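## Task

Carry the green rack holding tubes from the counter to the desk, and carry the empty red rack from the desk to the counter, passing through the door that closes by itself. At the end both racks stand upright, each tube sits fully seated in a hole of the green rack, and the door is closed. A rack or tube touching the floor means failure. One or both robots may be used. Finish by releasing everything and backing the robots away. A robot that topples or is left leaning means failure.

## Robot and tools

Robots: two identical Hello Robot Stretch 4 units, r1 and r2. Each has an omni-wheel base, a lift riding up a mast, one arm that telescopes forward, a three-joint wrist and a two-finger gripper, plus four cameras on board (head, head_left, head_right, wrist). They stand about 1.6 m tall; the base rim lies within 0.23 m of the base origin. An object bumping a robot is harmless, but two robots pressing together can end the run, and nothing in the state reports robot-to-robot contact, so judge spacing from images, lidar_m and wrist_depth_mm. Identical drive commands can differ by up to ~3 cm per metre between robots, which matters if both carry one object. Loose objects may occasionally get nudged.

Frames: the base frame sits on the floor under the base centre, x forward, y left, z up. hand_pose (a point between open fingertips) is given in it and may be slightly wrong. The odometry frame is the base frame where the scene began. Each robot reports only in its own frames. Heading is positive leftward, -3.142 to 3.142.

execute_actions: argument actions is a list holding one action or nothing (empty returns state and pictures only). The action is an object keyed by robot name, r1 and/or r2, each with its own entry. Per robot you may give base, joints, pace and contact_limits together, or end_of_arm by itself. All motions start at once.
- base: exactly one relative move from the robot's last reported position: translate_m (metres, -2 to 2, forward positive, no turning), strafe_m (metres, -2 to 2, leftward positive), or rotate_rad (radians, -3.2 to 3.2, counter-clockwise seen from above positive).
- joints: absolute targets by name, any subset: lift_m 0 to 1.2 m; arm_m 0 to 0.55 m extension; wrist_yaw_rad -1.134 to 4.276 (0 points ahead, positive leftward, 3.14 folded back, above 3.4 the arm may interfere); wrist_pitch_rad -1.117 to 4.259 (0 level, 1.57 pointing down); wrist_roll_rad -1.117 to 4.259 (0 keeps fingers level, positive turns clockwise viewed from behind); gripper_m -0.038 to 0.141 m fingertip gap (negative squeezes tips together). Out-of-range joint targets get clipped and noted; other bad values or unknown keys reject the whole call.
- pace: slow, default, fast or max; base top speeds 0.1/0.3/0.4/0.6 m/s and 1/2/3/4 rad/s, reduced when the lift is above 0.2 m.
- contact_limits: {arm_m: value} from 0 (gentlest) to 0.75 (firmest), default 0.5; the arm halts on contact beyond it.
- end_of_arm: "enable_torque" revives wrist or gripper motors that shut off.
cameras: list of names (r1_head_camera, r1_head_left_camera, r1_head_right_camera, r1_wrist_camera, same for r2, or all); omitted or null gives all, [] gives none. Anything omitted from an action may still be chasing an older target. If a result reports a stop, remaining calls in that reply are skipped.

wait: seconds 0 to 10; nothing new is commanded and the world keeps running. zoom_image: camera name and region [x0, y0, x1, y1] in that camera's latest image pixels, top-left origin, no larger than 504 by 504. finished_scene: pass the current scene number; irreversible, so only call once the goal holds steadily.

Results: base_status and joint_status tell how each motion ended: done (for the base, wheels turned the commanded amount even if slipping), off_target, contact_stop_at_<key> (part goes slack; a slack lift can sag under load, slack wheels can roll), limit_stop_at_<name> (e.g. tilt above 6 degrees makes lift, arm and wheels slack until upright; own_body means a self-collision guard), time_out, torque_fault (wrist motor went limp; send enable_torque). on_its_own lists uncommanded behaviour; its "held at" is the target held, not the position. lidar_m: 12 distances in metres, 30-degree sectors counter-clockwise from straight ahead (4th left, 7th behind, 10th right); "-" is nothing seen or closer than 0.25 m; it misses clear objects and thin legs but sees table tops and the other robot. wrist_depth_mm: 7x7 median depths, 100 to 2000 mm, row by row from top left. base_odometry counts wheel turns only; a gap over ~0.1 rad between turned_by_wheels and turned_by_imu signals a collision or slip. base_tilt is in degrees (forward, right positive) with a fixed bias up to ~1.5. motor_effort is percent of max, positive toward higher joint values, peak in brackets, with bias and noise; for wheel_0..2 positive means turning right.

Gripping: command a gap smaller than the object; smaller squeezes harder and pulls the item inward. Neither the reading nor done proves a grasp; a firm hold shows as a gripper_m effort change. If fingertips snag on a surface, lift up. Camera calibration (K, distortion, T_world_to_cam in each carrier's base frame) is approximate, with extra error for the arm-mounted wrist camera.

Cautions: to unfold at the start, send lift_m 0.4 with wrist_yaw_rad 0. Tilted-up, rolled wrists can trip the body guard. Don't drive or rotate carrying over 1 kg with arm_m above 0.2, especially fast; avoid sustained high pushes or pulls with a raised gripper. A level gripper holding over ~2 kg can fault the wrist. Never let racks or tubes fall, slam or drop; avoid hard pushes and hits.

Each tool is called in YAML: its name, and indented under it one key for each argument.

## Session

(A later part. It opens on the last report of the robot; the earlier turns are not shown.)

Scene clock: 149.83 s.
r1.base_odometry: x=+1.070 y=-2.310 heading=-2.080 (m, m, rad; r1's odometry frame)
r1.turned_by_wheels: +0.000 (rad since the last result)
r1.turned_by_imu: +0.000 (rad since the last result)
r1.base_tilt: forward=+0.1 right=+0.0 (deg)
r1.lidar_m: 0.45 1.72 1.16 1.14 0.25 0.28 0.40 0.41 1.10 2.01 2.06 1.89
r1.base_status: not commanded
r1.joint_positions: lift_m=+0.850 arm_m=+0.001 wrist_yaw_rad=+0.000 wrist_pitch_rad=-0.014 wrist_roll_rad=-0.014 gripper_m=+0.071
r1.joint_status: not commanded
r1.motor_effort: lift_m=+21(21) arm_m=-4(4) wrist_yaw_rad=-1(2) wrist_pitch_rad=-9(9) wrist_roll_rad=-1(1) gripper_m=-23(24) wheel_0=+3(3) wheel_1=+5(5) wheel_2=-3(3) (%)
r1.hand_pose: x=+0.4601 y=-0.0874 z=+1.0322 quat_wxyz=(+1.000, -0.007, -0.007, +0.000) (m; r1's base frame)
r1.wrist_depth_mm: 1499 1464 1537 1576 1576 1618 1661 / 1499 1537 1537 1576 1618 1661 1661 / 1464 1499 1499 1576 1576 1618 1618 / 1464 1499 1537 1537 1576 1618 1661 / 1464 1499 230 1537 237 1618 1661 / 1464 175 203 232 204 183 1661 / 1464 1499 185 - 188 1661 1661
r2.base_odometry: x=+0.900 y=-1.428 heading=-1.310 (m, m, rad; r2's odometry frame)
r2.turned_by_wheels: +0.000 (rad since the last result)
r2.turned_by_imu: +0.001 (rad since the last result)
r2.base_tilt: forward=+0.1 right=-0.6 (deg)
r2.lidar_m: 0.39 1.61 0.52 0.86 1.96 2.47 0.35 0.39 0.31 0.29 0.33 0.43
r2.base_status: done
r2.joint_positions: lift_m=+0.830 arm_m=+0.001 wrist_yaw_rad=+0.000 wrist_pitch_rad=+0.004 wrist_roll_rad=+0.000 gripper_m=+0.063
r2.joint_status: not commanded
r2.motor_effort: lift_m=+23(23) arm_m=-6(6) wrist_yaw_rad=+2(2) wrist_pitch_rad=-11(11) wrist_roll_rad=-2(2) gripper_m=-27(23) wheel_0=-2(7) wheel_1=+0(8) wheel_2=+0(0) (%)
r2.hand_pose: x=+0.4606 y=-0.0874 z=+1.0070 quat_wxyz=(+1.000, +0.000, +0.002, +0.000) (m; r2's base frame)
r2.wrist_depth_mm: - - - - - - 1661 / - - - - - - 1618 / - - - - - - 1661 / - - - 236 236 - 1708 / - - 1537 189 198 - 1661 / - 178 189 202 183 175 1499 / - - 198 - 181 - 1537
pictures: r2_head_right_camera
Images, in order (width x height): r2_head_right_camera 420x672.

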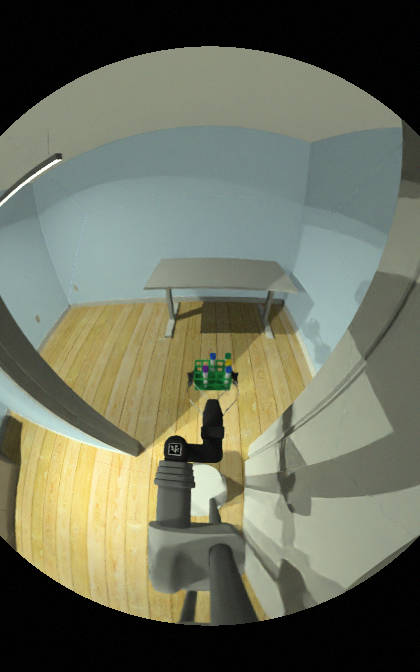

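execute_actions:
  actions:
    - {"r1":{"base":{"translate_m":0.25},"pace":"slow"}}
  cameras: []

execute_actions:
  actions:
    - {"r1":{"base":{"translate_m":0.3}},"r2":{"base":{"translate_m":0.2},"pace":"slow"}}
  cameras: ["r2_head_right_camera"]

execute_actions:
  actions:
    - {"r1":{"base":{"rotate_rad":-1.58},"pace":"slow"},"r2":{"base":{"translate_m":0.3},"pace":"slow"}}
  cameras: ["r1_head_camera","r1_head_right_camera","r2_head_right_camera"]

Scene clock: 158.57 s.
r1.base_odometry: x=+0.948 y=-2.528 heading=-2.080 (m, m, rad; r1's odometry frame)
r1.turned_by_wheels: +0.000 (rad since the last result)
r1.turned_by_imu: +0.001 (rad since the last result)
r1.base_tilt: forward=+0.2 right=+0.0 (deg)
r1.lidar_m: 0.42 1.58 1.16 1.10 1.13 0.25 0.53 0.65 1.41 1.98 2.03 1.64
r1.base_status: done
r1.joint_positions: lift_m=+0.850 arm_m=+0.001 wrist_yaw_rad=+0.000 wrist_pitch_rad=-0.014 wrist_roll_rad=-0.014 gripper_m=+0.071
r1.joint_status: not commanded
r1.motor_effort: lift_m=+21(21) arm_m=-4(4) wrist_yaw_rad=+1(1) wrist_pitch_rad=-8(8) wrist_roll_rad=+0(1) gripper_m=-24(24) wheel_0=-1(7) wheel_1=+1(9) wheel_2=+0(8) (%)
r1.hand_pose: x=+0.4601 y=-0.0874 z=+1.0322 quat_wxyz=(+1.000, -0.007, -0.007, +0.000) (m; r1's base frame)
r1.wrist_depth_mm: 1229 1281 1308 1336 1336 1366 1397 / 1255 1281 1308 1336 1336 1397 1397 / 1229 1281 1281 1308 1336 1366 1430 / 1229 1255 1336 1308 1336 1397 1397 / 1229 1255 229 1336 236 1366 1430 / 1229 176 203 231 206 183 1397 / 1229 1255 185 - 188 1366 1397
r2.base_odometry: x=+0.900 y=-1.428 heading=-1.310 (m, m, rad; r2's odometry frame)
r2.turned_by_wheels: +0.000 (rad since the last result)
r2.turned_by_imu: +0.002 (rad since the last result)
r2.base_tilt: forward=+0.1 right=-0.5 (deg)
r2.lidar_m: 0.37 1.59 0.53 0.86 1.95 2.48 0.62 0.37 0.28 0.28 0.32 0.41
r2.base_status: not commanded
r2.joint_positions: lift_m=+0.830 arm_m=+0.001 wrist_yaw_rad=+0.000 wrist_pitch_rad=+0.004 wrist_roll_rad=+0.000 gripper_m=+0.063
r2.joint_status: not commanded
r2.motor_effort: lift_m=+23(23) arm_m=-6(6) wrist_yaw_rad=+2(2) wrist_pitch_rad=-10(11) wrist_roll_rad=-2(2) gripper_m=-27(25) wheel_0=-1(1) wheel_1=+0(0) wheel_2=+0(0) (%)
r2.hand_pose: x=+0.4606 y=-0.0874 z=+1.0070 quat_wxyz=(+1.000, +0.000, +0.002, +0.000) (m; r2's base frame)
r2.wrist_depth_mm: - - - - - - 1708 / - - - - - - 1661 / - - - - - - 1708 / - - - 235 236 - 1661 / - - 1464 214 196 - 1661 / - 179 190 203 183 174 1537 / - - 198 - 181 - 1537
pictures: none
No camera images: the call's "cameras" was empty. Leave "cameras" out to get every camera's image.

Scene clock: 161.87 s.
r1.base_odometry: x=+0.802 y=-2.790 heading=-2.080 (m, m, rad; r1's odometry frame)
r1.turned_by_wheels: +0.000 (rad since the last result)
r1.turned_by_imu: +0.001 (rad since the last result)
r1.base_tilt: forward=+0.1 right=+0.1 (deg)
r1.lidar_m: 0.43 1.27 1.21 1.12 1.15 1.45 0.94 0.82 1.82 1.96 1.91 1.33
r1.base_status: done
r1.joint_positions: lift_m=+0.850 arm_m=+0.001 wrist_yaw_rad=+0.000 wrist_pitch_rad=-0.014 wrist_roll_rad=-0.014 gripper_m=+0.071
r1.joint_status: not commanded
r1.motor_effort: lift_m=+20(21) arm_m=-4(4) wrist_yaw_rad=+0(0) wrist_pitch_rad=-8(9) wrist_roll_rad=+0(0) gripper_m=-25(24) wheel_0=+2(7) wheel_1=+3(7) wheel_2=+0(15) (%)
r1.hand_pose: x=+0.4601 y=-0.0874 z=+1.0322 quat_wxyz=(+1.000, -0.007, -0.007, +0.000) (m; r1's base frame)
r1.wrist_depth_mm: 960 976 991 1025 1042 1060 1078 / 960 991 1008 1025 1042 1078 1098 / 976 991 1008 1008 1042 1078 1078 / 960 976 1008 1025 1060 1060 1098 / 976 976 229 1025 236 1060 1098 / 960 175 203 230 205 182 1098 / 960 976 185 - 188 1060 1098
r2.base_odometry: x=+0.952 y=-1.621 heading=-1.310 (m, m, rad; r2's odometry frame)
r2.turned_by_wheels: +0.000 (rad since the last result)
r2.turned_by_imu: -0.010 (rad since the last result)
r2.base_tilt: forward=+0.1 right=-0.6 (deg)
r2.lidar_m: 0.40 1.40 0.50 0.47 1.99 0.38 0.25 - 0.25 0.25 0.40 0.43
r2.base_status: done
r2.joint_positions: lift_m=+0.830 arm_m=+0.001 wrist_yaw_rad=+0.000 wrist_pitch_rad=+0.003 wrist_roll_rad=+0.000 gripper_m=+0.063
r2.joint_status: not commanded
r2.motor_effort: lift_m=+22(23) arm_m=-5(6) wrist_yaw_rad=+2(4) wrist_pitch_rad=-11(12) wrist_roll_rad=-1(2) gripper_m=-28(28) wheel_0=+2(9) wheel_1=-3(18) wheel_2=+0(10) (%)
r2.hand_pose: x=+0.4605 y=-0.0874 z=+1.0071 quat_wxyz=(+1.000, +0.000, +0.002, +0.000) (m; r2's base frame)
r2.wrist_depth_mm: 1983 1921 1863 1921 1863 1863 1661 / 1863 1983 1921 1863 1983 1863 1618 / 1921 1921 1921 1921 1921 1863 1618 / 1983 1921 1921 236 236 1983 1618 / 1921 1921 1464 226 206 1921 1618 / 1983 179 189 202 185 174 1366 / - 1983 198 - 181 1921 1537
pictures: r2_head_right_camera
Images, in order (width x height): r2_head_right_camera 420x672.

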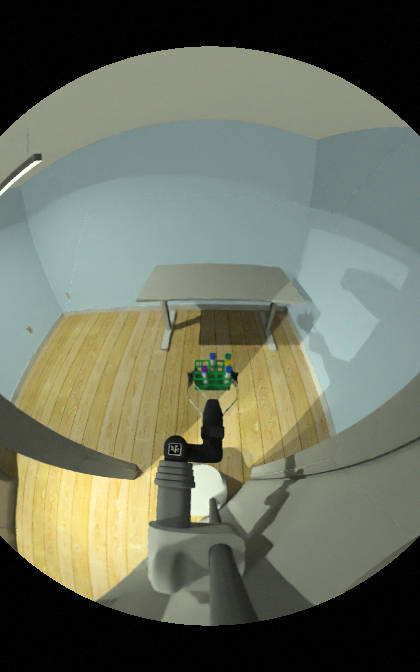

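Scene clock: 166.17 s.
r1.base_odometry: x=+0.802 y=-2.790 heading=+2.624 (m, m, rad; r1's odometry frame)
r1.turned_by_wheels: -1.579 (rad since the last result)
r1.turned_by_imu: -1.610 (rad since the last result)
r1.base_tilt: forward=+0.2 right=+0.1 (deg)
r1.lidar_m: 0.42 1.95 1.35 1.24 1.26 1.24 1.09 1.15 1.46 1.36 1.37 1.81
r1.base_status: done
r1.joint_positions: lift_m=+0.850 arm_m=+0.001 wrist_yaw_rad=+0.000 wrist_pitch_rad=-0.014 wrist_roll_rad=-0.014 gripper_m=+0.071
r1.joint_status: not commanded
r1.motor_effort: lift_m=+21(21) arm_m=-4(4) wrist_yaw_rad=-1(1) wrist_pitch_rad=-9(9) wrist_roll_rad=+0(0) gripper_m=-24(26) wheel_0=+4(4) wheel_1=+5(8) wheel_2=+4(9) (%)
r1.hand_pose: x=+0.4601 y=-0.0875 z=+1.0322 quat_wxyz=(+1.000, -0.007, -0.007, +0.000) (m; r1's base frame)
r1.wrist_depth_mm: - - - - - - 1537 / - - - - - - 1537 / - - - - - - 1576 / - - - - - - 1499 / 1661 1708 230 1708 236 - 1537 / 1661 175 203 231 205 182 1537 / 1618 1661 186 - 187 - 1499
r2.base_odometry: x=+1.029 y=-1.911 heading=-1.310 (m, m, rad; r2's odometry frame)
r2.turned_by_wheels: +0.000 (rad since the last result)
r2.turned_by_imu: +0.001 (rad since the last result)
r2.base_tilt: forward=+0.1 right=-0.5 (deg)
r2.lidar_m: 0.40 1.08 2.59 0.54 0.29 0.25 - 0.25 0.32 0.57 1.24 0.42
r2.base_status: done
r2.joint_positions: lift_m=+0.830 arm_m=+0.001 wrist_yaw_rad=+0.000 wrist_pitch_rad=+0.003 wrist_roll_rad=+0.000 gripper_m=+0.063
r2.joint_status: not commanded
r2.motor_effort: lift_m=+23(22) arm_m=-5(4) wrist_yaw_rad=+3(1) wrist_pitch_rad=-11(11) wrist_roll_rad=-2(2) gripper_m=-27(24) wheel_0=+0(4) wheel_1=+1(5) wheel_2=-1(3) (%)
r2.hand_pose: x=+0.4604 y=-0.0874 z=+1.0071 quat_wxyz=(+1.000, +0.000, +0.002, +0.000) (m; r2's base frame)
r2.wrist_depth_mm: 1708 1618 1661 1618 1618 1576 1537 / 1661 1661 1661 1618 1618 1576 1618 / 1661 1708 1708 1618 1618 1618 1618 / 1618 1618 1661 234 236 1661 1576 / 1708 1661 1397 215 206 1618 1576 / 1708 179 190 202 186 174 1182 / 1618 1708 199 - 180 854 991
pictures: r1_head_camera, r1_head_right_camera, r2_head_right_camera
Images, in order (width x height): r1_head_camera 420x560, r1_head_right_camera 420x672, r2_head_right_camera 420x672.

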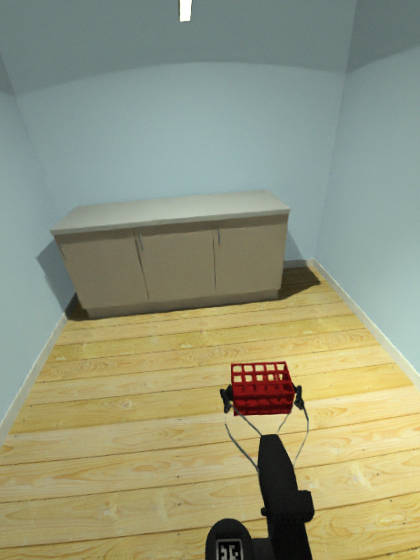

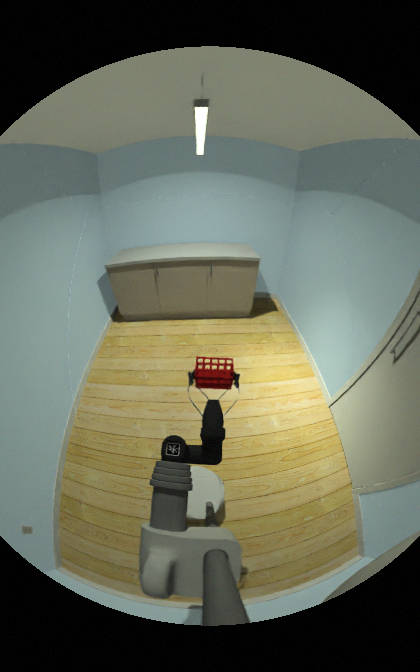

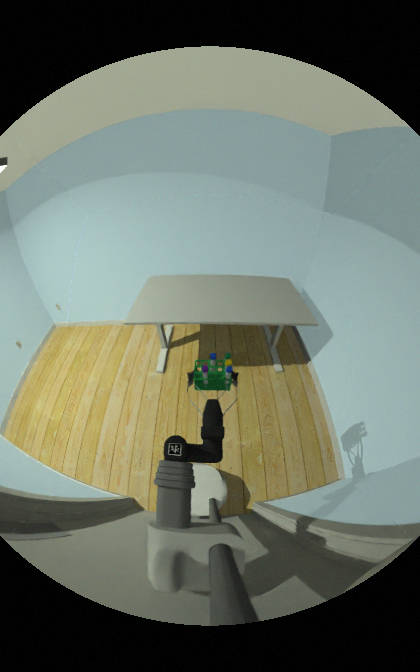

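execute_actions:
  actions:
    - {"r1":{"base":{"translate_m":1.35},"joints":{"arm_m":0.2}},"r2":{"base":{"translate_m":0.5},"joints":{"arm_m":0.26,"lift_m":0.66},"pace":"slow"}}
  cameras: ["r1_head_camera","r2_head_camera"]

Scene clock: 174.73 s.
r1.base_odometry: x=-0.372 y=-2.123 heading=+2.625 (m, m, rad; r1's odometry frame)
r1.turned_by_wheels: +0.000 (rad since the last result)
r1.turned_by_imu: +0.002 (rad since the last result)
r1.base_tilt: forward=+0.1 right=+0.0 (deg)
r1.lidar_m: 0.61 0.64 0.81 1.36 1.38 1.78 2.50 1.95 1.33 1.24 1.26 0.67
r1.base_status: done
r1.joint_positions: lift_m=+0.850 arm_m=+0.199 wrist_yaw_rad=+0.000 wrist_pitch_rad=-0.014 wrist_roll_rad=-0.014 gripper_m=+0.071
r1.joint_status: all done
r1.motor_effort: lift_m=+20(21) arm_m=+6(5) wrist_yaw_rad=+0(1) wrist_pitch_rad=-9(9) wrist_roll_rad=+0(0) gripper_m=-24(24) wheel_0=+2(8) wheel_1=+3(6) wheel_2=-2(8) (%)
r1.hand_pose: x=+0.6584 y=-0.0874 z=+1.0323 quat_wxyz=(+1.000, -0.007, -0.007, +0.000) (m; r1's base frame)
r1.wrist_depth_mm: 778 788 820 842 854 878 904 / 778 809 820 842 854 878 904 / 778 798 820 831 854 878 891 / 768 788 809 842 854 878 891 / 778 798 229 788 236 866 891 / 508 175 203 231 205 182 544 / 343 351 185 - 187 359 370
r2.base_odometry: x=+1.158 y=-2.394 heading=-1.310 (m, m, rad; r2's odometry frame)
r2.turned_by_wheels: +0.000 (rad since the last result)
r2.turned_by_imu: +0.002 (rad since the last result)
r2.base_tilt: forward=+0.1 right=-0.6 (deg)
r2.lidar_m: 0.54 0.55 0.77 2.50 0.90 0.73 0.71 0.72 0.90 1.19 0.81 0.58
r2.base_status: done
r2.joint_positions: lift_m=+0.660 arm_m=+0.259 wrist_yaw_rad=+0.000 wrist_pitch_rad=+0.003 wrist_roll_rad=+0.000 gripper_m=+0.063
r2.joint_status: all done
r2.motor_effort: lift_m=+18(21) arm_m=+6(6) wrist_yaw_rad=+2(2) wrist_pitch_rad=-11(11) wrist_roll_rad=-2(2) gripper_m=-30(28) wheel_0=+1(2) wheel_1=+2(3) wheel_2=+0(5) (%)
r2.hand_pose: x=+0.7184 y=-0.0874 z=+0.8375 quat_wxyz=(+1.000, +0.000, +0.002, +0.000) (m; r2's base frame)
r2.wrist_depth_mm: 904 878 878 878 878 866 866 / 904 878 891 866 866 866 854 / 917 878 878 866 878 854 866 / 891 878 891 236 235 866 891 / 878 891 723 221 198 878 878 / 480 179 189 203 184 175 564 / 336 338 198 - 180 364 366
pictures: r1_head_camera, r2_head_camera
Images, in order (width x height): r1_head_camera 420x560, r2_head_camera 420x560.

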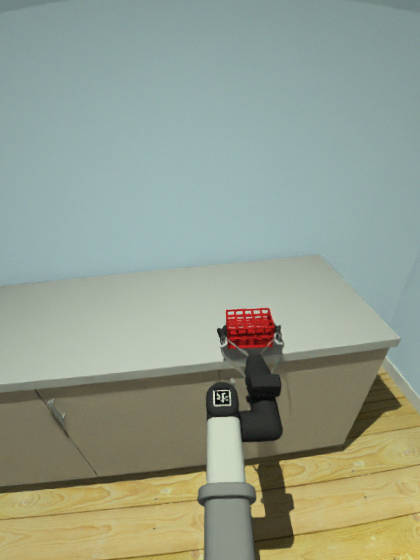

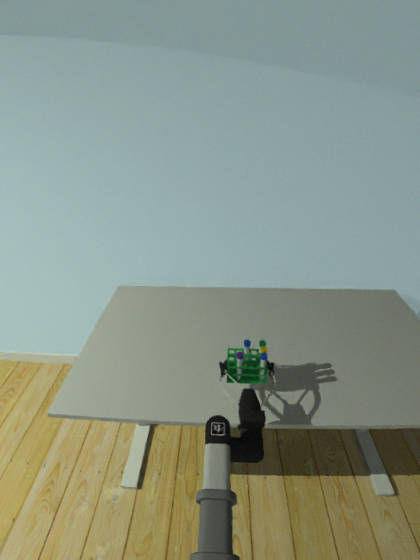

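execute_actions:
  actions:
    - {"r1":{"joints":{"arm_m":0.31,"lift_m":0.8}},"r2":{"joints":{"lift_m":0.596},"pace":"slow"}}
  cameras: []

execute_actions:
  actions:
    - {"r1":{"joints":{"lift_m":0.778},"pace":"slow"}}
  cameras: ["r1_wrist_camera","r2_wrist_camera"]

Scene clock: 178.33 s.
r1.base_odometry: x=-0.372 y=-2.123 heading=+2.625 (m, m, rad; r1's odometry frame)
r1.turned_by_wheels: +0.000 (rad since the last result)
r1.turned_by_imu: +0.000 (rad since the last result)
r1.base_tilt: forward=+0.0 right=+0.0 (deg)
r1.lidar_m: 0.62 0.63 0.81 1.36 1.38 1.79 2.49 1.95 1.34 1.22 1.27 0.67
r1.base_status: not commanded
r1.joint_positions: lift_m=+0.800 arm_m=+0.309 wrist_yaw_rad=+0.000 wrist_pitch_rad=-0.014 wrist_roll_rad=-0.014 gripper_m=+0.071
r1.joint_status: all done
r1.motor_effort: lift_m=+17(17) arm_m=+6(6) wrist_yaw_rad=-2(0) wrist_pitch_rad=-9(9) wrist_roll_rad=-1(1) gripper_m=-24(25) wheel_0=+2(2) wheel_1=+3(3) wheel_2=-1(2) (%)
r1.hand_pose: x=+0.7684 y=-0.0874 z=+0.9825 quat_wxyz=(+1.000, -0.007, -0.007, +0.000) (m; r1's base frame)
r1.wrist_depth_mm: 676 691 699 732 741 759 778 / 676 691 707 732 750 768 788 / 683 699 707 732 750 768 788 / 676 699 715 723 750 759 778 / 668 691 229 554 236 750 778 / 359 176 204 231 204 182 387 / 240 248 185 - 188 253 268
r2.base_odometry: x=+1.158 y=-2.394 heading=-1.310 (m, m, rad; r2's odometry frame)
r2.turned_by_wheels: +0.000 (rad since the last result)
r2.turned_by_imu: +0.001 (rad since the last result)
r2.base_tilt: forward=+0.1 right=-0.6 (deg)
r2.lidar_m: 0.55 0.57 0.80 2.50 0.93 0.74 0.70 0.74 0.92 1.18 0.82 0.58
r2.base_status: not commanded
r2.joint_positions: lift_m=+0.596 arm_m=+0.259 wrist_yaw_rad=+0.000 wrist_pitch_rad=+0.003 wrist_roll_rad=+0.000 gripper_m=+0.063
r2.joint_status: all done
r2.motor_effort: lift_m=+18(18) arm_m=+6(6) wrist_yaw_rad=+2(2) wrist_pitch_rad=-11(10) wrist_roll_rad=-2(2) gripper_m=-24(30) wheel_0=+1(1) wheel_1=+2(2) wheel_2=+0(0) (%)
r2.hand_pose: x=+0.7184 y=-0.0874 z=+0.7735 quat_wxyz=(+1.000, +0.000, +0.002, +0.000) (m; r2's base frame)
r2.wrist_depth_mm: 904 891 866 878 866 878 854 / 878 878 878 866 854 866 866 / 904 891 878 866 878 878 878 / 878 891 878 235 236 854 854 / 530 569 449 190 197 707 732 / 297 179 189 202 185 175 353 / 211 212 198 - 181 227 220
pictures: none
No camera images: the call's "cameras" was empty. Leave "cameras" out to get every camera's image.

Scene clock: 179.27 s.
r1.base_odometry: x=-0.372 y=-2.123 heading=+2.625 (m, m, rad; r1's odometry frame)
r1.turned_by_wheels: +0.000 (rad since the last result)
r1.turned_by_imu: +0.000 (rad since the last result)
r1.base_tilt: forward=+0.1 right=+0.0 (deg)
r1.lidar_m: 0.62 0.63 0.82 1.36 1.39 1.81 2.50 1.94 1.31 1.25 1.27 0.66
r1.base_status: not commanded
r1.joint_positions: lift_m=+0.778 arm_m=+0.309 wrist_yaw_rad=+0.000 wrist_pitch_rad=-0.014 wrist_roll_rad=-0.014 gripper_m=+0.071
r1.joint_status: all done
r1.motor_effort: lift_m=+17(17) arm_m=+6(6) wrist_yaw_rad=-2(0) wrist_pitch_rad=-9(9) wrist_roll_rad=-1(1) gripper_m=-25(24) wheel_0=+2(2) wheel_1=+3(3) wheel_2=-2(2) (%)
r1.hand_pose: x=+0.7684 y=-0.0874 z=+0.9605 quat_wxyz=(+1.000, -0.007, -0.007, +0.000) (m; r1's base frame)
r1.wrist_depth_mm: 683 691 715 723 741 768 778 / 676 699 715 732 741 768 778 / 683 699 707 732 741 759 778 / 683 683 707 732 741 759 778 / 569 597 230 452 236 654 778 / 291 176 204 230 206 182 314 / 196 202 182 - 187 207 213
r2.base_odometry: x=+1.158 y=-2.394 heading=-1.310 (m, m, rad; r2's odometry frame)
r2.turned_by_wheels: +0.000 (rad since the last result)
r2.turned_by_imu: +0.000 (rad since the last result)
r2.base_tilt: forward=+0.0 right=-0.6 (deg)
r2.lidar_m: 0.55 0.54 0.75 2.51 0.91 0.73 0.69 0.73 0.89 1.18 0.76 0.61
r2.base_status: not commanded
r2.joint_positions: lift_m=+0.596 arm_m=+0.259 wrist_yaw_rad=+0.000 wrist_pitch_rad=+0.003 wrist_roll_rad=+0.000 gripper_m=+0.063
r2.joint_status: not commanded
r2.motor_effort: lift_m=+18(18) arm_m=+6(6) wrist_yaw_rad=+2(2) wrist_pitch_rad=-11(11) wrist_roll_rad=-2(2) gripper_m=-30(31) wheel_0=+1(1) wheel_1=+2(2) wheel_2=+0(0) (%)
r2.hand_pose: x=+0.7184 y=-0.0874 z=+0.7735 quat_wxyz=(+1.000, +0.000, +0.002, +0.000) (m; r2's base frame)
r2.wrist_depth_mm: 891 878 878 866 854 866 854 / 891 878 878 866 866 866 866 / 891 891 878 866 878 866 866 / 891 891 891 236 236 878 866 / 530 574 452 190 198 699 723 / 294 179 189 202 185 174 351 / 211 211 198 - 181 227 221
pictures: r1_wrist_camera, r2_wrist_camera
camera_calibration (this result's frames):
r1_wrist_camera: T_world_to_cam=[[-0.00972747, -0.999216, 0.0383871, -0.127452], [0.0244891, -0.0386154, -0.998954, 0.9932], [0.999653, -0.00877723, 0.0248455, -0.567274], [0, 0, 0, 1]] pos_world=[0.541514, -0.0939779, 1.01115]
r2_wrist_camera: T_world_to_cam=[[0.038652, -0.999159, 0.0137069, -0.114874], [-0.0188745, -0.0144447, -0.999718, 0.837521], [0.999074, 0.0383824, -0.0194169, -0.470208], [0, 0, 0, 1]] pos_world=[0.49002, -0.0846322, 0.829729]
Images, in order (width x height): r1_wrist_camera 616x392, r2_wrist_camera 616x392.

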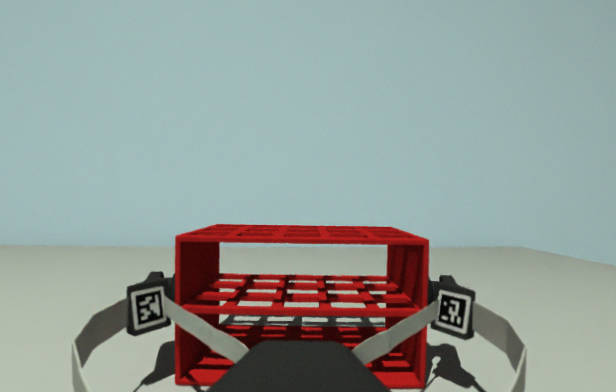

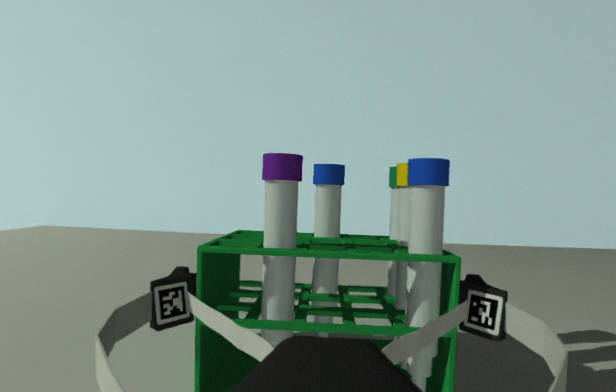

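Both within ~1 mm of the surface.

execute_actions:
  actions:
    - {"r1":{"joints":{"lift_m":0.7765},"pace":"slow"},"r2":{"joints":{"lift_m":0.5945},"pace":"slow"}}
  cameras: []

execute_actions:
  actions:
    - {"r1":{"joints":{"gripper_m":0.141}},"r2":{"joints":{"gripper_m":0.141}}}
  cameras: ["r1_wrist_camera","r2_wrist_camera"]

Scene clock: 182.03 s.
r1.base_odometry: x=-0.372 y=-2.123 heading=+2.625 (m, m, rad; r1's odometry frame)
r1.turned_by_wheels: +0.000 (rad since the last result)
r1.turned_by_imu: +0.000 (rad since the last result)
r1.base_tilt: forward=+0.2 right=+0.0 (deg)
r1.lidar_m: 0.61 0.63 0.82 1.35 1.38 1.80 2.49 1.98 1.35 1.24 1.27 0.67
r1.base_status: not commanded
r1.joint_positions: lift_m=+0.777 arm_m=+0.309 wrist_yaw_rad=+0.000 wrist_pitch_rad=-0.016 wrist_roll_rad=-0.014 gripper_m=+0.071
r1.joint_status: all done
r1.motor_effort: lift_m=+16(17) arm_m=+6(6) wrist_yaw_rad=-1(1) wrist_pitch_rad=-5(9) wrist_roll_rad=+0(1) gripper_m=-24(24) wheel_0=+2(2) wheel_1=+3(3) wheel_2=-2(2) (%)
r1.hand_pose: x=+0.7684 y=-0.0874 z=+0.9595 quat_wxyz=(+1.000, -0.007, -0.008, +0.000) (m; r1's base frame)
r1.wrist_depth_mm: 676 699 715 732 750 768 788 / 676 691 707 732 750 759 798 / 683 699 715 723 741 759 778 / 683 691 707 732 741 768 788 / 574 597 229 452 235 668 768 / 291 176 203 230 206 183 314 / 195 201 182 - 187 206 212
r2.base_odometry: x=+1.158 y=-2.394 heading=-1.310 (m, m, rad; r2's odometry frame)
r2.turned_by_wheels: +0.000 (rad since the last result)
r2.turned_by_imu: +0.001 (rad since the last result)
r2.base_tilt: forward=+0.1 right=-0.6 (deg)
r2.lidar_m: 0.52 0.54 0.78 2.52 0.92 0.73 0.69 0.72 0.93 1.18 0.81 0.58
r2.base_status: not commanded
r2.joint_positions: lift_m=+0.595 arm_m=+0.259 wrist_yaw_rad=+0.000 wrist_pitch_rad=+0.002 wrist_roll_rad=+0.000 gripper_m=+0.063
r2.joint_status: all done
r2.motor_effort: lift_m=+17(17) arm_m=+6(6) wrist_yaw_rad=+2(2) wrist_pitch_rad=-9(11) wrist_roll_rad=-2(2) gripper_m=-25(27) wheel_0=+1(1) wheel_1=+2(2) wheel_2=+0(0) (%)
r2.hand_pose: x=+0.7184 y=-0.0874 z=+0.7723 quat_wxyz=(+1.000, +0.000, +0.001, +0.000) (m; r2's base frame)
r2.wrist_depth_mm: 891 891 878 866 866 842 854 / 878 866 878 891 878 866 866 / 891 891 878 878 866 878 854 / 891 891 891 236 236 878 878 / 539 564 452 191 198 707 750 / 296 180 200 202 184 174 347 / 209 211 198 - 180 226 222
pictures: none
No camera images: the call's "cameras" was empty. Leave "cameras" out to get every camera's image.

Scene clock: 183.83 s.
r1.base_odometry: x=-0.372 y=-2.123 heading=+2.625 (m, m, rad; r1's odometry frame)
r1.turned_by_wheels: +0.000 (rad since the last result)
r1.turned_by_imu: +0.000 (rad since the last result)
r1.base_tilt: forward=+0.1 right=+0.1 (deg)
r1.lidar_m: 0.62 0.63 0.81 1.36 1.37 1.81 2.51 1.97 1.34 1.22 1.27 0.67
r1.base_status: not commanded
r1.joint_positions: lift_m=+0.777 arm_m=+0.309 wrist_yaw_rad=+0.000 wrist_pitch_rad=-0.015 wrist_roll_rad=-0.014 gripper_m=+0.141
r1.joint_status: all done
r1.motor_effort: lift_m=+16(17) arm_m=+6(6) wrist_yaw_rad=-1(1) wrist_pitch_rad=-5(6) wrist_roll_rad=-1(0) gripper_m=+1(28) wheel_0=+2(2) wheel_1=+3(3) wheel_2=-2(2) (%)
r1.hand_pose: x=+0.7684 y=-0.0874 z=+0.9594 quat_wxyz=(+1.000, -0.007, -0.008, +0.000) (m; r1's base frame)
r1.wrist_depth_mm: 676 691 707 732 750 768 778 / 676 691 707 741 741 768 778 / 683 691 707 732 741 768 768 / 676 699 707 732 741 768 778 / 574 597 265 525 274 661 768 / 291 247 204 252 204 260 312 / 200 199 204 - 201 206 211
r2.base_odometry: x=+1.158 y=-2.394 heading=-1.310 (m, m, rad; r2's odometry frame)
r2.turned_by_wheels: +0.000 (rad since the last result)
r2.turned_by_imu: +0.000 (rad since the last result)
r2.base_tilt: forward=+0.1 right=-0.5 (deg)
r2.lidar_m: 0.54 0.57 0.76 2.50 0.93 0.74 0.69 0.72 0.91 1.19 0.80 0.57
r2.base_status: not commanded
r2.joint_positions: lift_m=+0.595 arm_m=+0.259 wrist_yaw_rad=+0.000 wrist_pitch_rad=+0.002 wrist_roll_rad=+0.000 gripper_m=+0.141
r2.joint_status: all done
r2.motor_effort: lift_m=+17(17) arm_m=+6(6) wrist_yaw_rad=+2(2) wrist_pitch_rad=-8(8) wrist_roll_rad=-2(2) gripper_m=-1(27) wheel_0=+1(1) wheel_1=+2(2) wheel_2=+0(0) (%)
r2.hand_pose: x=+0.7184 y=-0.0874 z=+0.7723 quat_wxyz=(+1.000, +0.000, +0.001, +0.000) (m; r2's base frame)
r2.wrist_depth_mm: 904 878 878 878 866 866 878 / 891 866 891 866 866 866 854 / 904 891 891 866 891 866 878 / 878 891 891 255 878 854 866 / 535 569 277 219 222 699 750 / 294 282 213 206 200 198 349 / 209 211 211 - 204 227 245
pictures: r1_wrist_camera, r2_wrist_camera
camera_calibration (this result's frames):
r1_wrist_camera: T_world_to_cam=[[-0.00977619, -0.999216, 0.0383743, -0.127361], [0.0257586, -0.038615, -0.998922, 0.991119], [0.99962, -0.00877718, 0.0261159, -0.568436], [0, 0, 0, 1]] pos_world=[0.541446, -0.0939779, 1.00978]
r2_wrist_camera: T_world_to_cam=[[0.0386364, -0.999159, 0.0137497, -0.114881], [-0.0177643, -0.0144446, -0.999738, 0.835625], [0.999095, 0.038382, -0.0183074, -0.471103], [0, 0, 0, 1]] pos_world=[0.48996, -0.0846323, 0.828361]
Images, in order (width x height): r1_wrist_camera 616x392, r2_wrist_camera 616x392.

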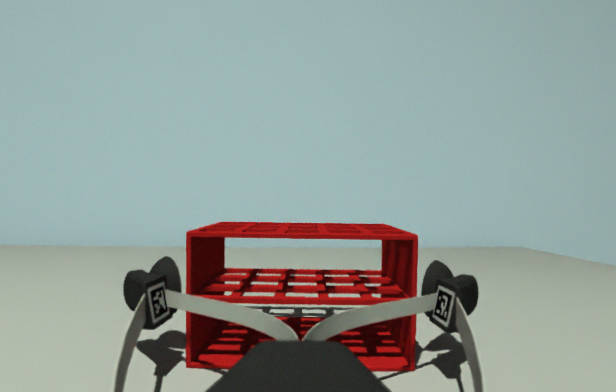

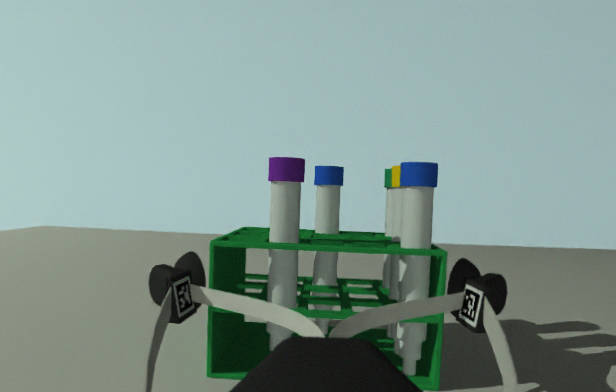

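execute_actions:
  actions: []

Scene clock: 187.73 s.
r1.base_odometry: x=-0.372 y=-2.123 heading=+2.625 (m, m, rad; r1's odometry frame)
r1.turned_by_wheels: +0.000 (rad since the last result)
r1.turned_by_imu: +0.000 (rad since the last result)
r1.base_tilt: forward=+0.1 right=+0.0 (deg)
r1.lidar_m: 0.61 0.62 0.83 1.36 1.39 1.80 2.50 1.95 1.33 1.25 1.26 0.67
r1.base_status: not commanded
r1.joint_positions: lift_m=+0.777 arm_m=+0.309 wrist_yaw_rad=+0.000 wrist_pitch_rad=-0.015 wrist_roll_rad=-0.014 gripper_m=+0.141
r1.joint_status: all done
r1.motor_effort: lift_m=+17(17) arm_m=+6(6) wrist_yaw_rad=-2(1) wrist_pitch_rad=-6(6) wrist_roll_rad=+0(0) gripper_m=+1(28) wheel_0=+2(2) wheel_1=+3(3) wheel_2=-2(2) (%)
r1.hand_pose: x=+0.7684 y=-0.0874 z=+0.9594 quat_wxyz=(+1.000, -0.007, -0.008, +0.000) (m; r1's base frame)
r1.wrist_depth_mm: 668 683 715 723 750 759 778 / 676 691 707 723 750 759 778 / 676 691 715 732 741 759 778 / 676 691 707 723 741 759 778 / 574 591 264 530 273 661 778 / 290 248 204 250 204 258 312 / 200 199 204 - 201 205 211
r2.base_odometry: x=+1.158 y=-2.394 heading=-1.310 (m, m, rad; r2's odometry frame)
r2.turned_by_wheels: +0.000 (rad since the last result)
r2.turned_by_imu: +0.001 (rad since the last result)
r2.base_tilt: forward=+0.1 right=-0.5 (deg)
r2.lidar_m: 0.53 0.58 0.79 2.51 0.92 0.74 0.69 0.74 0.90 1.17 0.78 0.58
r2.base_status: not commanded
r2.joint_positions: lift_m=+0.595 arm_m=+0.259 wrist_yaw_rad=+0.000 wrist_pitch_rad=+0.002 wrist_roll_rad=+0.000 gripper_m=+0.141
r2.joint_status: all done
r2.motor_effort: lift_m=+17(17) arm_m=+6(6) wrist_yaw_rad=+2(2) wrist_pitch_rad=-8(8) wrist_roll_rad=-2(2) gripper_m=+3(27) wheel_0=+1(1) wheel_1=+2(2) wheel_2=+0(0) (%)
r2.hand_pose: x=+0.7184 y=-0.0874 z=+0.7723 quat_wxyz=(+1.000, +0.000, +0.001, +0.000) (m; r2's base frame)
r2.wrist_depth_mm: 904 891 866 878 878 866 866 / 904 891 878 878 866 866 866 / 891 891 866 866 866 878 842 / 891 891 891 255 878 866 866 / 535 574 278 219 223 715 732 / 294 281 213 206 200 197 351 / 209 211 211 - 204 226 243
pictures: r1_head_camera, r1_head_left_camera, r1_head_right_camera, r1_wrist_camera, r2_head_camera, r2_head_left_camera, r2_head_right_camera, r2_wrist_camera
camera_calibration (this result's frames):
r1_wrist_camera: T_world_to_cam=[[-0.00977639, -0.999216, 0.0383744, -0.127361], [0.0257586, -0.0386151, -0.998922, 0.991119], [0.99962, -0.00877739, 0.0261159, -0.568436], [0, 0, 0, 1]] pos_world=[0.541446, -0.0939779, 1.00978]
r2_wrist_camera: T_world_to_cam=[[0.0386363, -0.999159, 0.0137497, -0.114881], [-0.0177642, -0.0144445, -0.999738, 0.835625], [0.999095, 0.0383819, -0.0183074, -0.471103], [0, 0, 0, 1]] pos_world=[0.48996, -0.0846323, 0.828361]
Images, in order (width x height): r1_head_camera 420x560, r1_head_left_camera 420x672, r1_head_right_camera 420x672, r1_wrist_camera 616x392, r2_head_camera 420x560, r2_head_left_camera 420x672, r2_head_right_camera 420x672, r2_wrist_camera 616x392.

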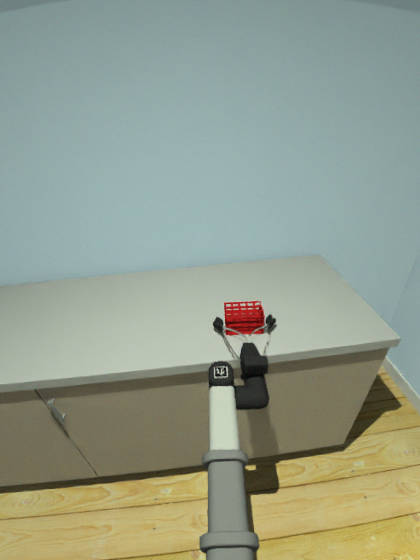

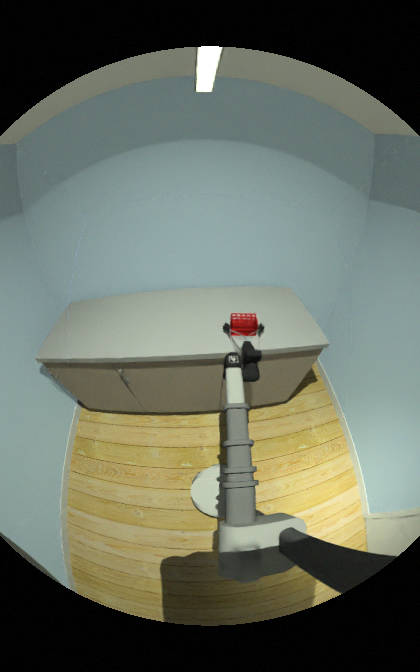

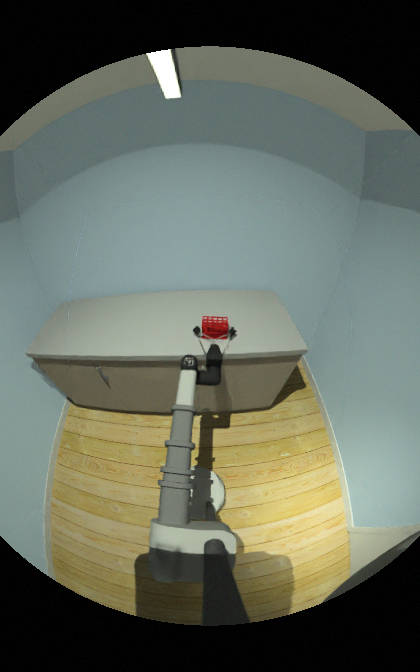

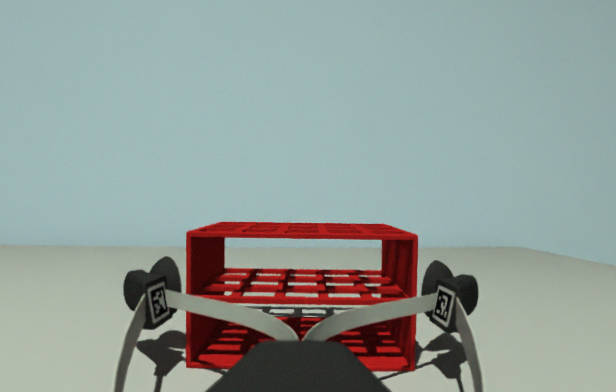

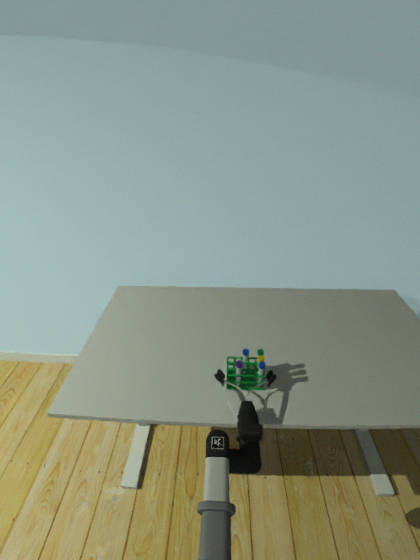

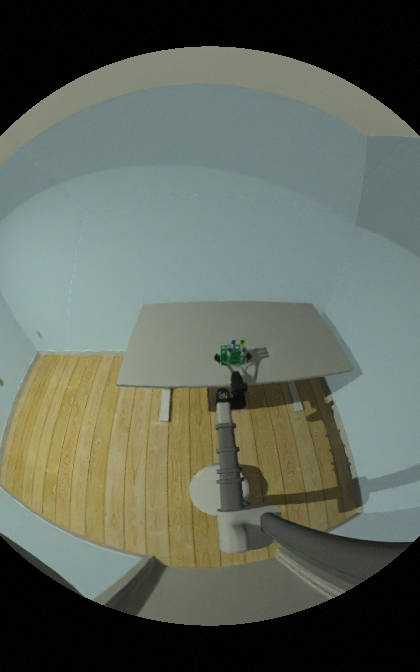

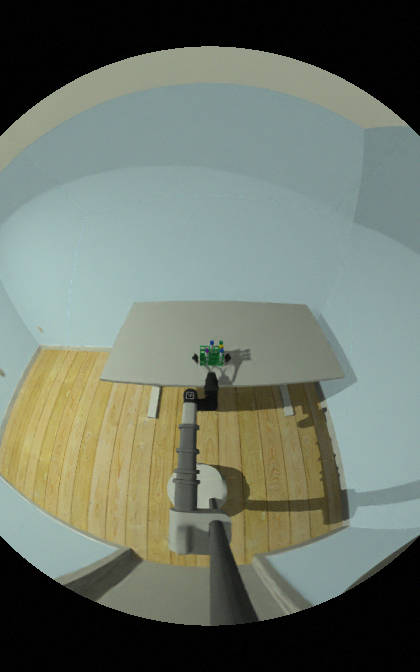

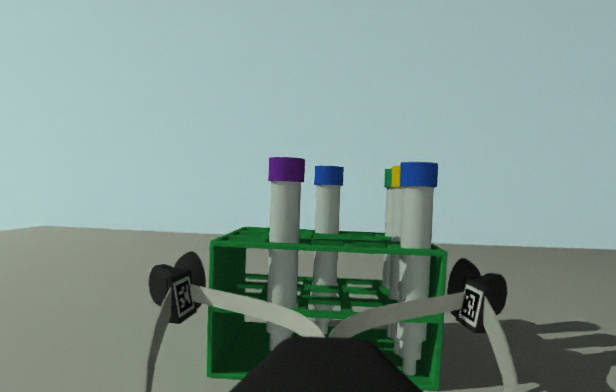

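execute_actions:
  actions:
    - {"r1":{"joints":{"arm_m":0,"lift_m":0.785},"base":{"translate_m":-0.2}},"r2":{"joints":{"arm_m":0,"lift_m":0.602},"base":{"translate_m":-0.15}}}
  cameras: ["r1_head_right_camera","r1_wrist_camera","r2_wrist_camera","r2_head_left_camera"]

zoom_image:
  camera: "r2_wrist_camera"
  region: [220,140,420,300]

Scene clock: 192.47 s.
r1.base_odometry: x=-0.198 y=-2.221 heading=+2.625 (m, m, rad; r1's odometry frame)
r1.turned_by_wheels: +0.000 (rad since the last result)
r1.turned_by_imu: +0.000 (rad since the last result)
r1.base_tilt: forward=+0.1 right=+0.0 (deg)
r1.lidar_m: 0.80 0.83 1.08 1.35 1.36 1.78 2.30 1.97 1.34 1.26 1.29 0.88
r1.base_status: done
r1.joint_positions: lift_m=+0.785 arm_m=+0.001 wrist_yaw_rad=+0.000 wrist_pitch_rad=-0.015 wrist_roll_rad=-0.014 gripper_m=+0.141
r1.joint_status: all done
r1.motor_effort: lift_m=+21(24) arm_m=-5(7) wrist_yaw_rad=+0(1) wrist_pitch_rad=-7(7) wrist_roll_rad=+0(1) gripper_m=+1(1) wheel_0=-1(8) wheel_1=-2(6) wheel_2=+2(11) (%)
r1.hand_pose: x=+0.4603 y=-0.0875 z=+0.9674 quat_wxyz=(+1.000, -0.007, -0.008, +0.000) (m; r1's base frame)
r1.wrist_depth_mm: 1160 1182 1205 1229 1281 1308 1308 / 1160 1182 1229 1229 1255 1281 1308 / 1160 1182 1229 1229 1255 1281 1308 / 1160 1160 1205 1229 1255 1308 1308 / 634 661 691 699 715 723 1281 / 574 585 603 621 634 661 668 / 580 591 609 - 640 661 1255
r2.base_odometry: x=+1.119 y=-2.249 heading=-1.310 (m, m, rad; r2's odometry frame)
r2.turned_by_wheels: +0.000 (rad since the last result)
r2.turned_by_imu: +0.001 (rad since the last result)
r2.base_tilt: forward=+0.1 right=-0.5 (deg)
r2.lidar_m: 0.67 0.73 2.11 2.01 0.68 0.57 0.55 0.58 0.70 1.19 1.02 0.72
r2.base_status: done
r2.joint_positions: lift_m=+0.602 arm_m=+0.001 wrist_yaw_rad=+0.000 wrist_pitch_rad=+0.002 wrist_roll_rad=+0.000 gripper_m=+0.141
r2.joint_status: all done
r2.motor_effort: lift_m=+24(24) arm_m=-6(6) wrist_yaw_rad=+3(1) wrist_pitch_rad=-8(8) wrist_roll_rad=-3(2) gripper_m=+3(2) wheel_0=+1(5) wheel_1=+0(5) wheel_2=-2(10) (%)
r2.hand_pose: x=+0.4607 y=-0.0875 z=+0.7793 quat_wxyz=(+1.000, +0.000, +0.001, +0.000) (m; r2's base frame)
r2.wrist_depth_mm: 1281 1281 1255 1281 1281 1281 1255 / 1308 1281 1281 1255 1281 1255 1229 / 1308 1281 1255 1281 1255 1281 1255 / 1308 1308 1281 1308 1255 1281 1281 / 580 615 654 609 732 778 809 / 1308 831 480 477 477 198 1281 / 1336 1308 1336 - 1281 1281 1281
pictures: r1_head_right_camera, r1_wrist_camera, r2_head_left_camera, r2_wrist_camera
camera_calibration (this result's frames):
r1_wrist_camera: T_world_to_cam=[[-0.0101032, -0.999212, 0.0383779, -0.130629], [0.025379, -0.0386237, -0.998931, 1.00719], [0.999627, -0.0091184, 0.0257492, -0.260366], [0, 0, 0, 1]] pos_world=[0.233387, -0.0939989, 1.01783]
r2_wrist_camera: T_world_to_cam=[[0.0383804, -0.999168, 0.0137628, -0.104987], [-0.0175905, -0.0144463, -0.999741, 0.837966], [0.999108, 0.0381283, -0.0181303, -0.213665], [0, 0, 0, 1]] pos_world=[0.232244, -0.0846472, 0.83532]
Images, in order (width x height): r1_head_right_camera 420x672, r1_wrist_camera 616x392, r2_head_left_camera 420x672, r2_wrist_camera 616x392.

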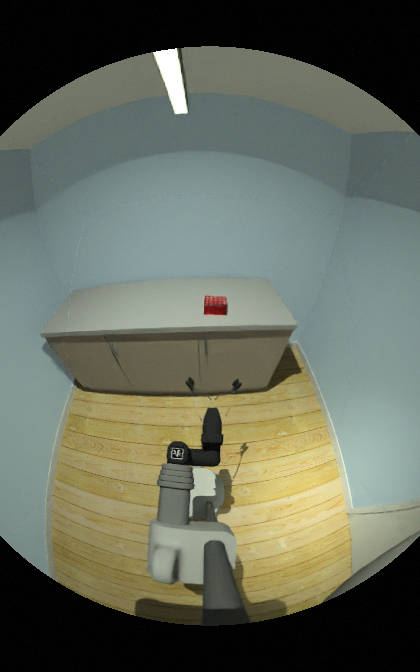

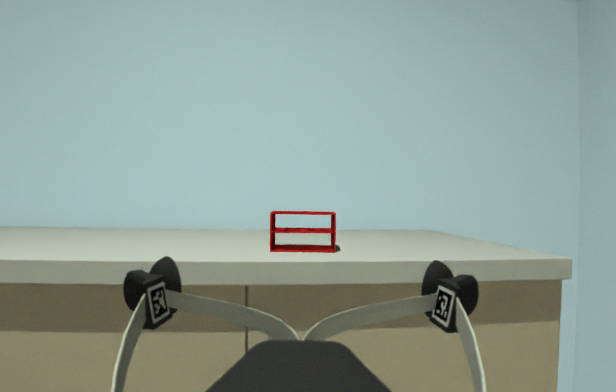

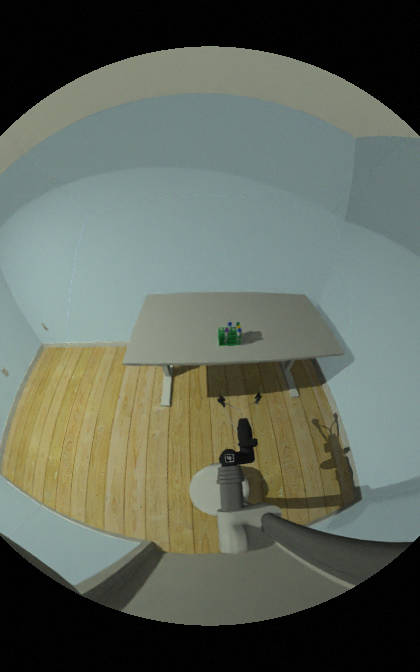

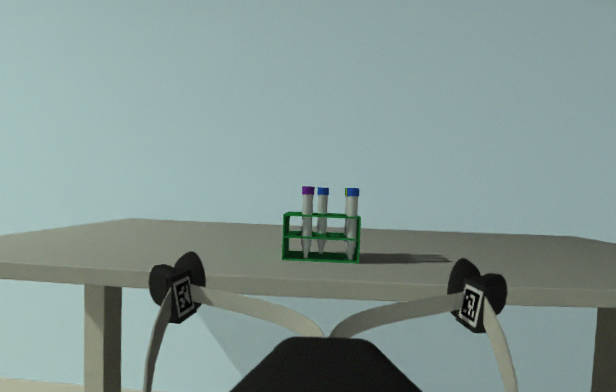

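Region (220, 140, 420, 300) of r2_wrist_camera's 616x392 image, scaled by 2.520; it fills the top 403 rows of this view, and the rest is white.

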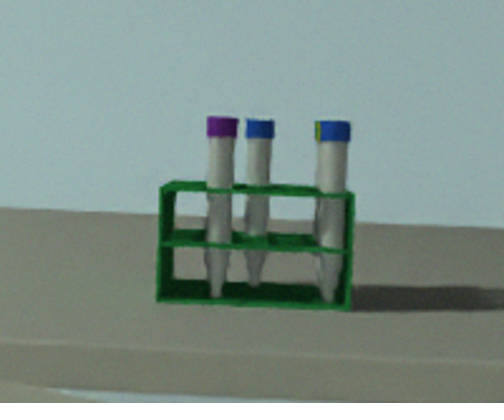

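finished_scene:
  scene: 2

The scene is finished: the task was done.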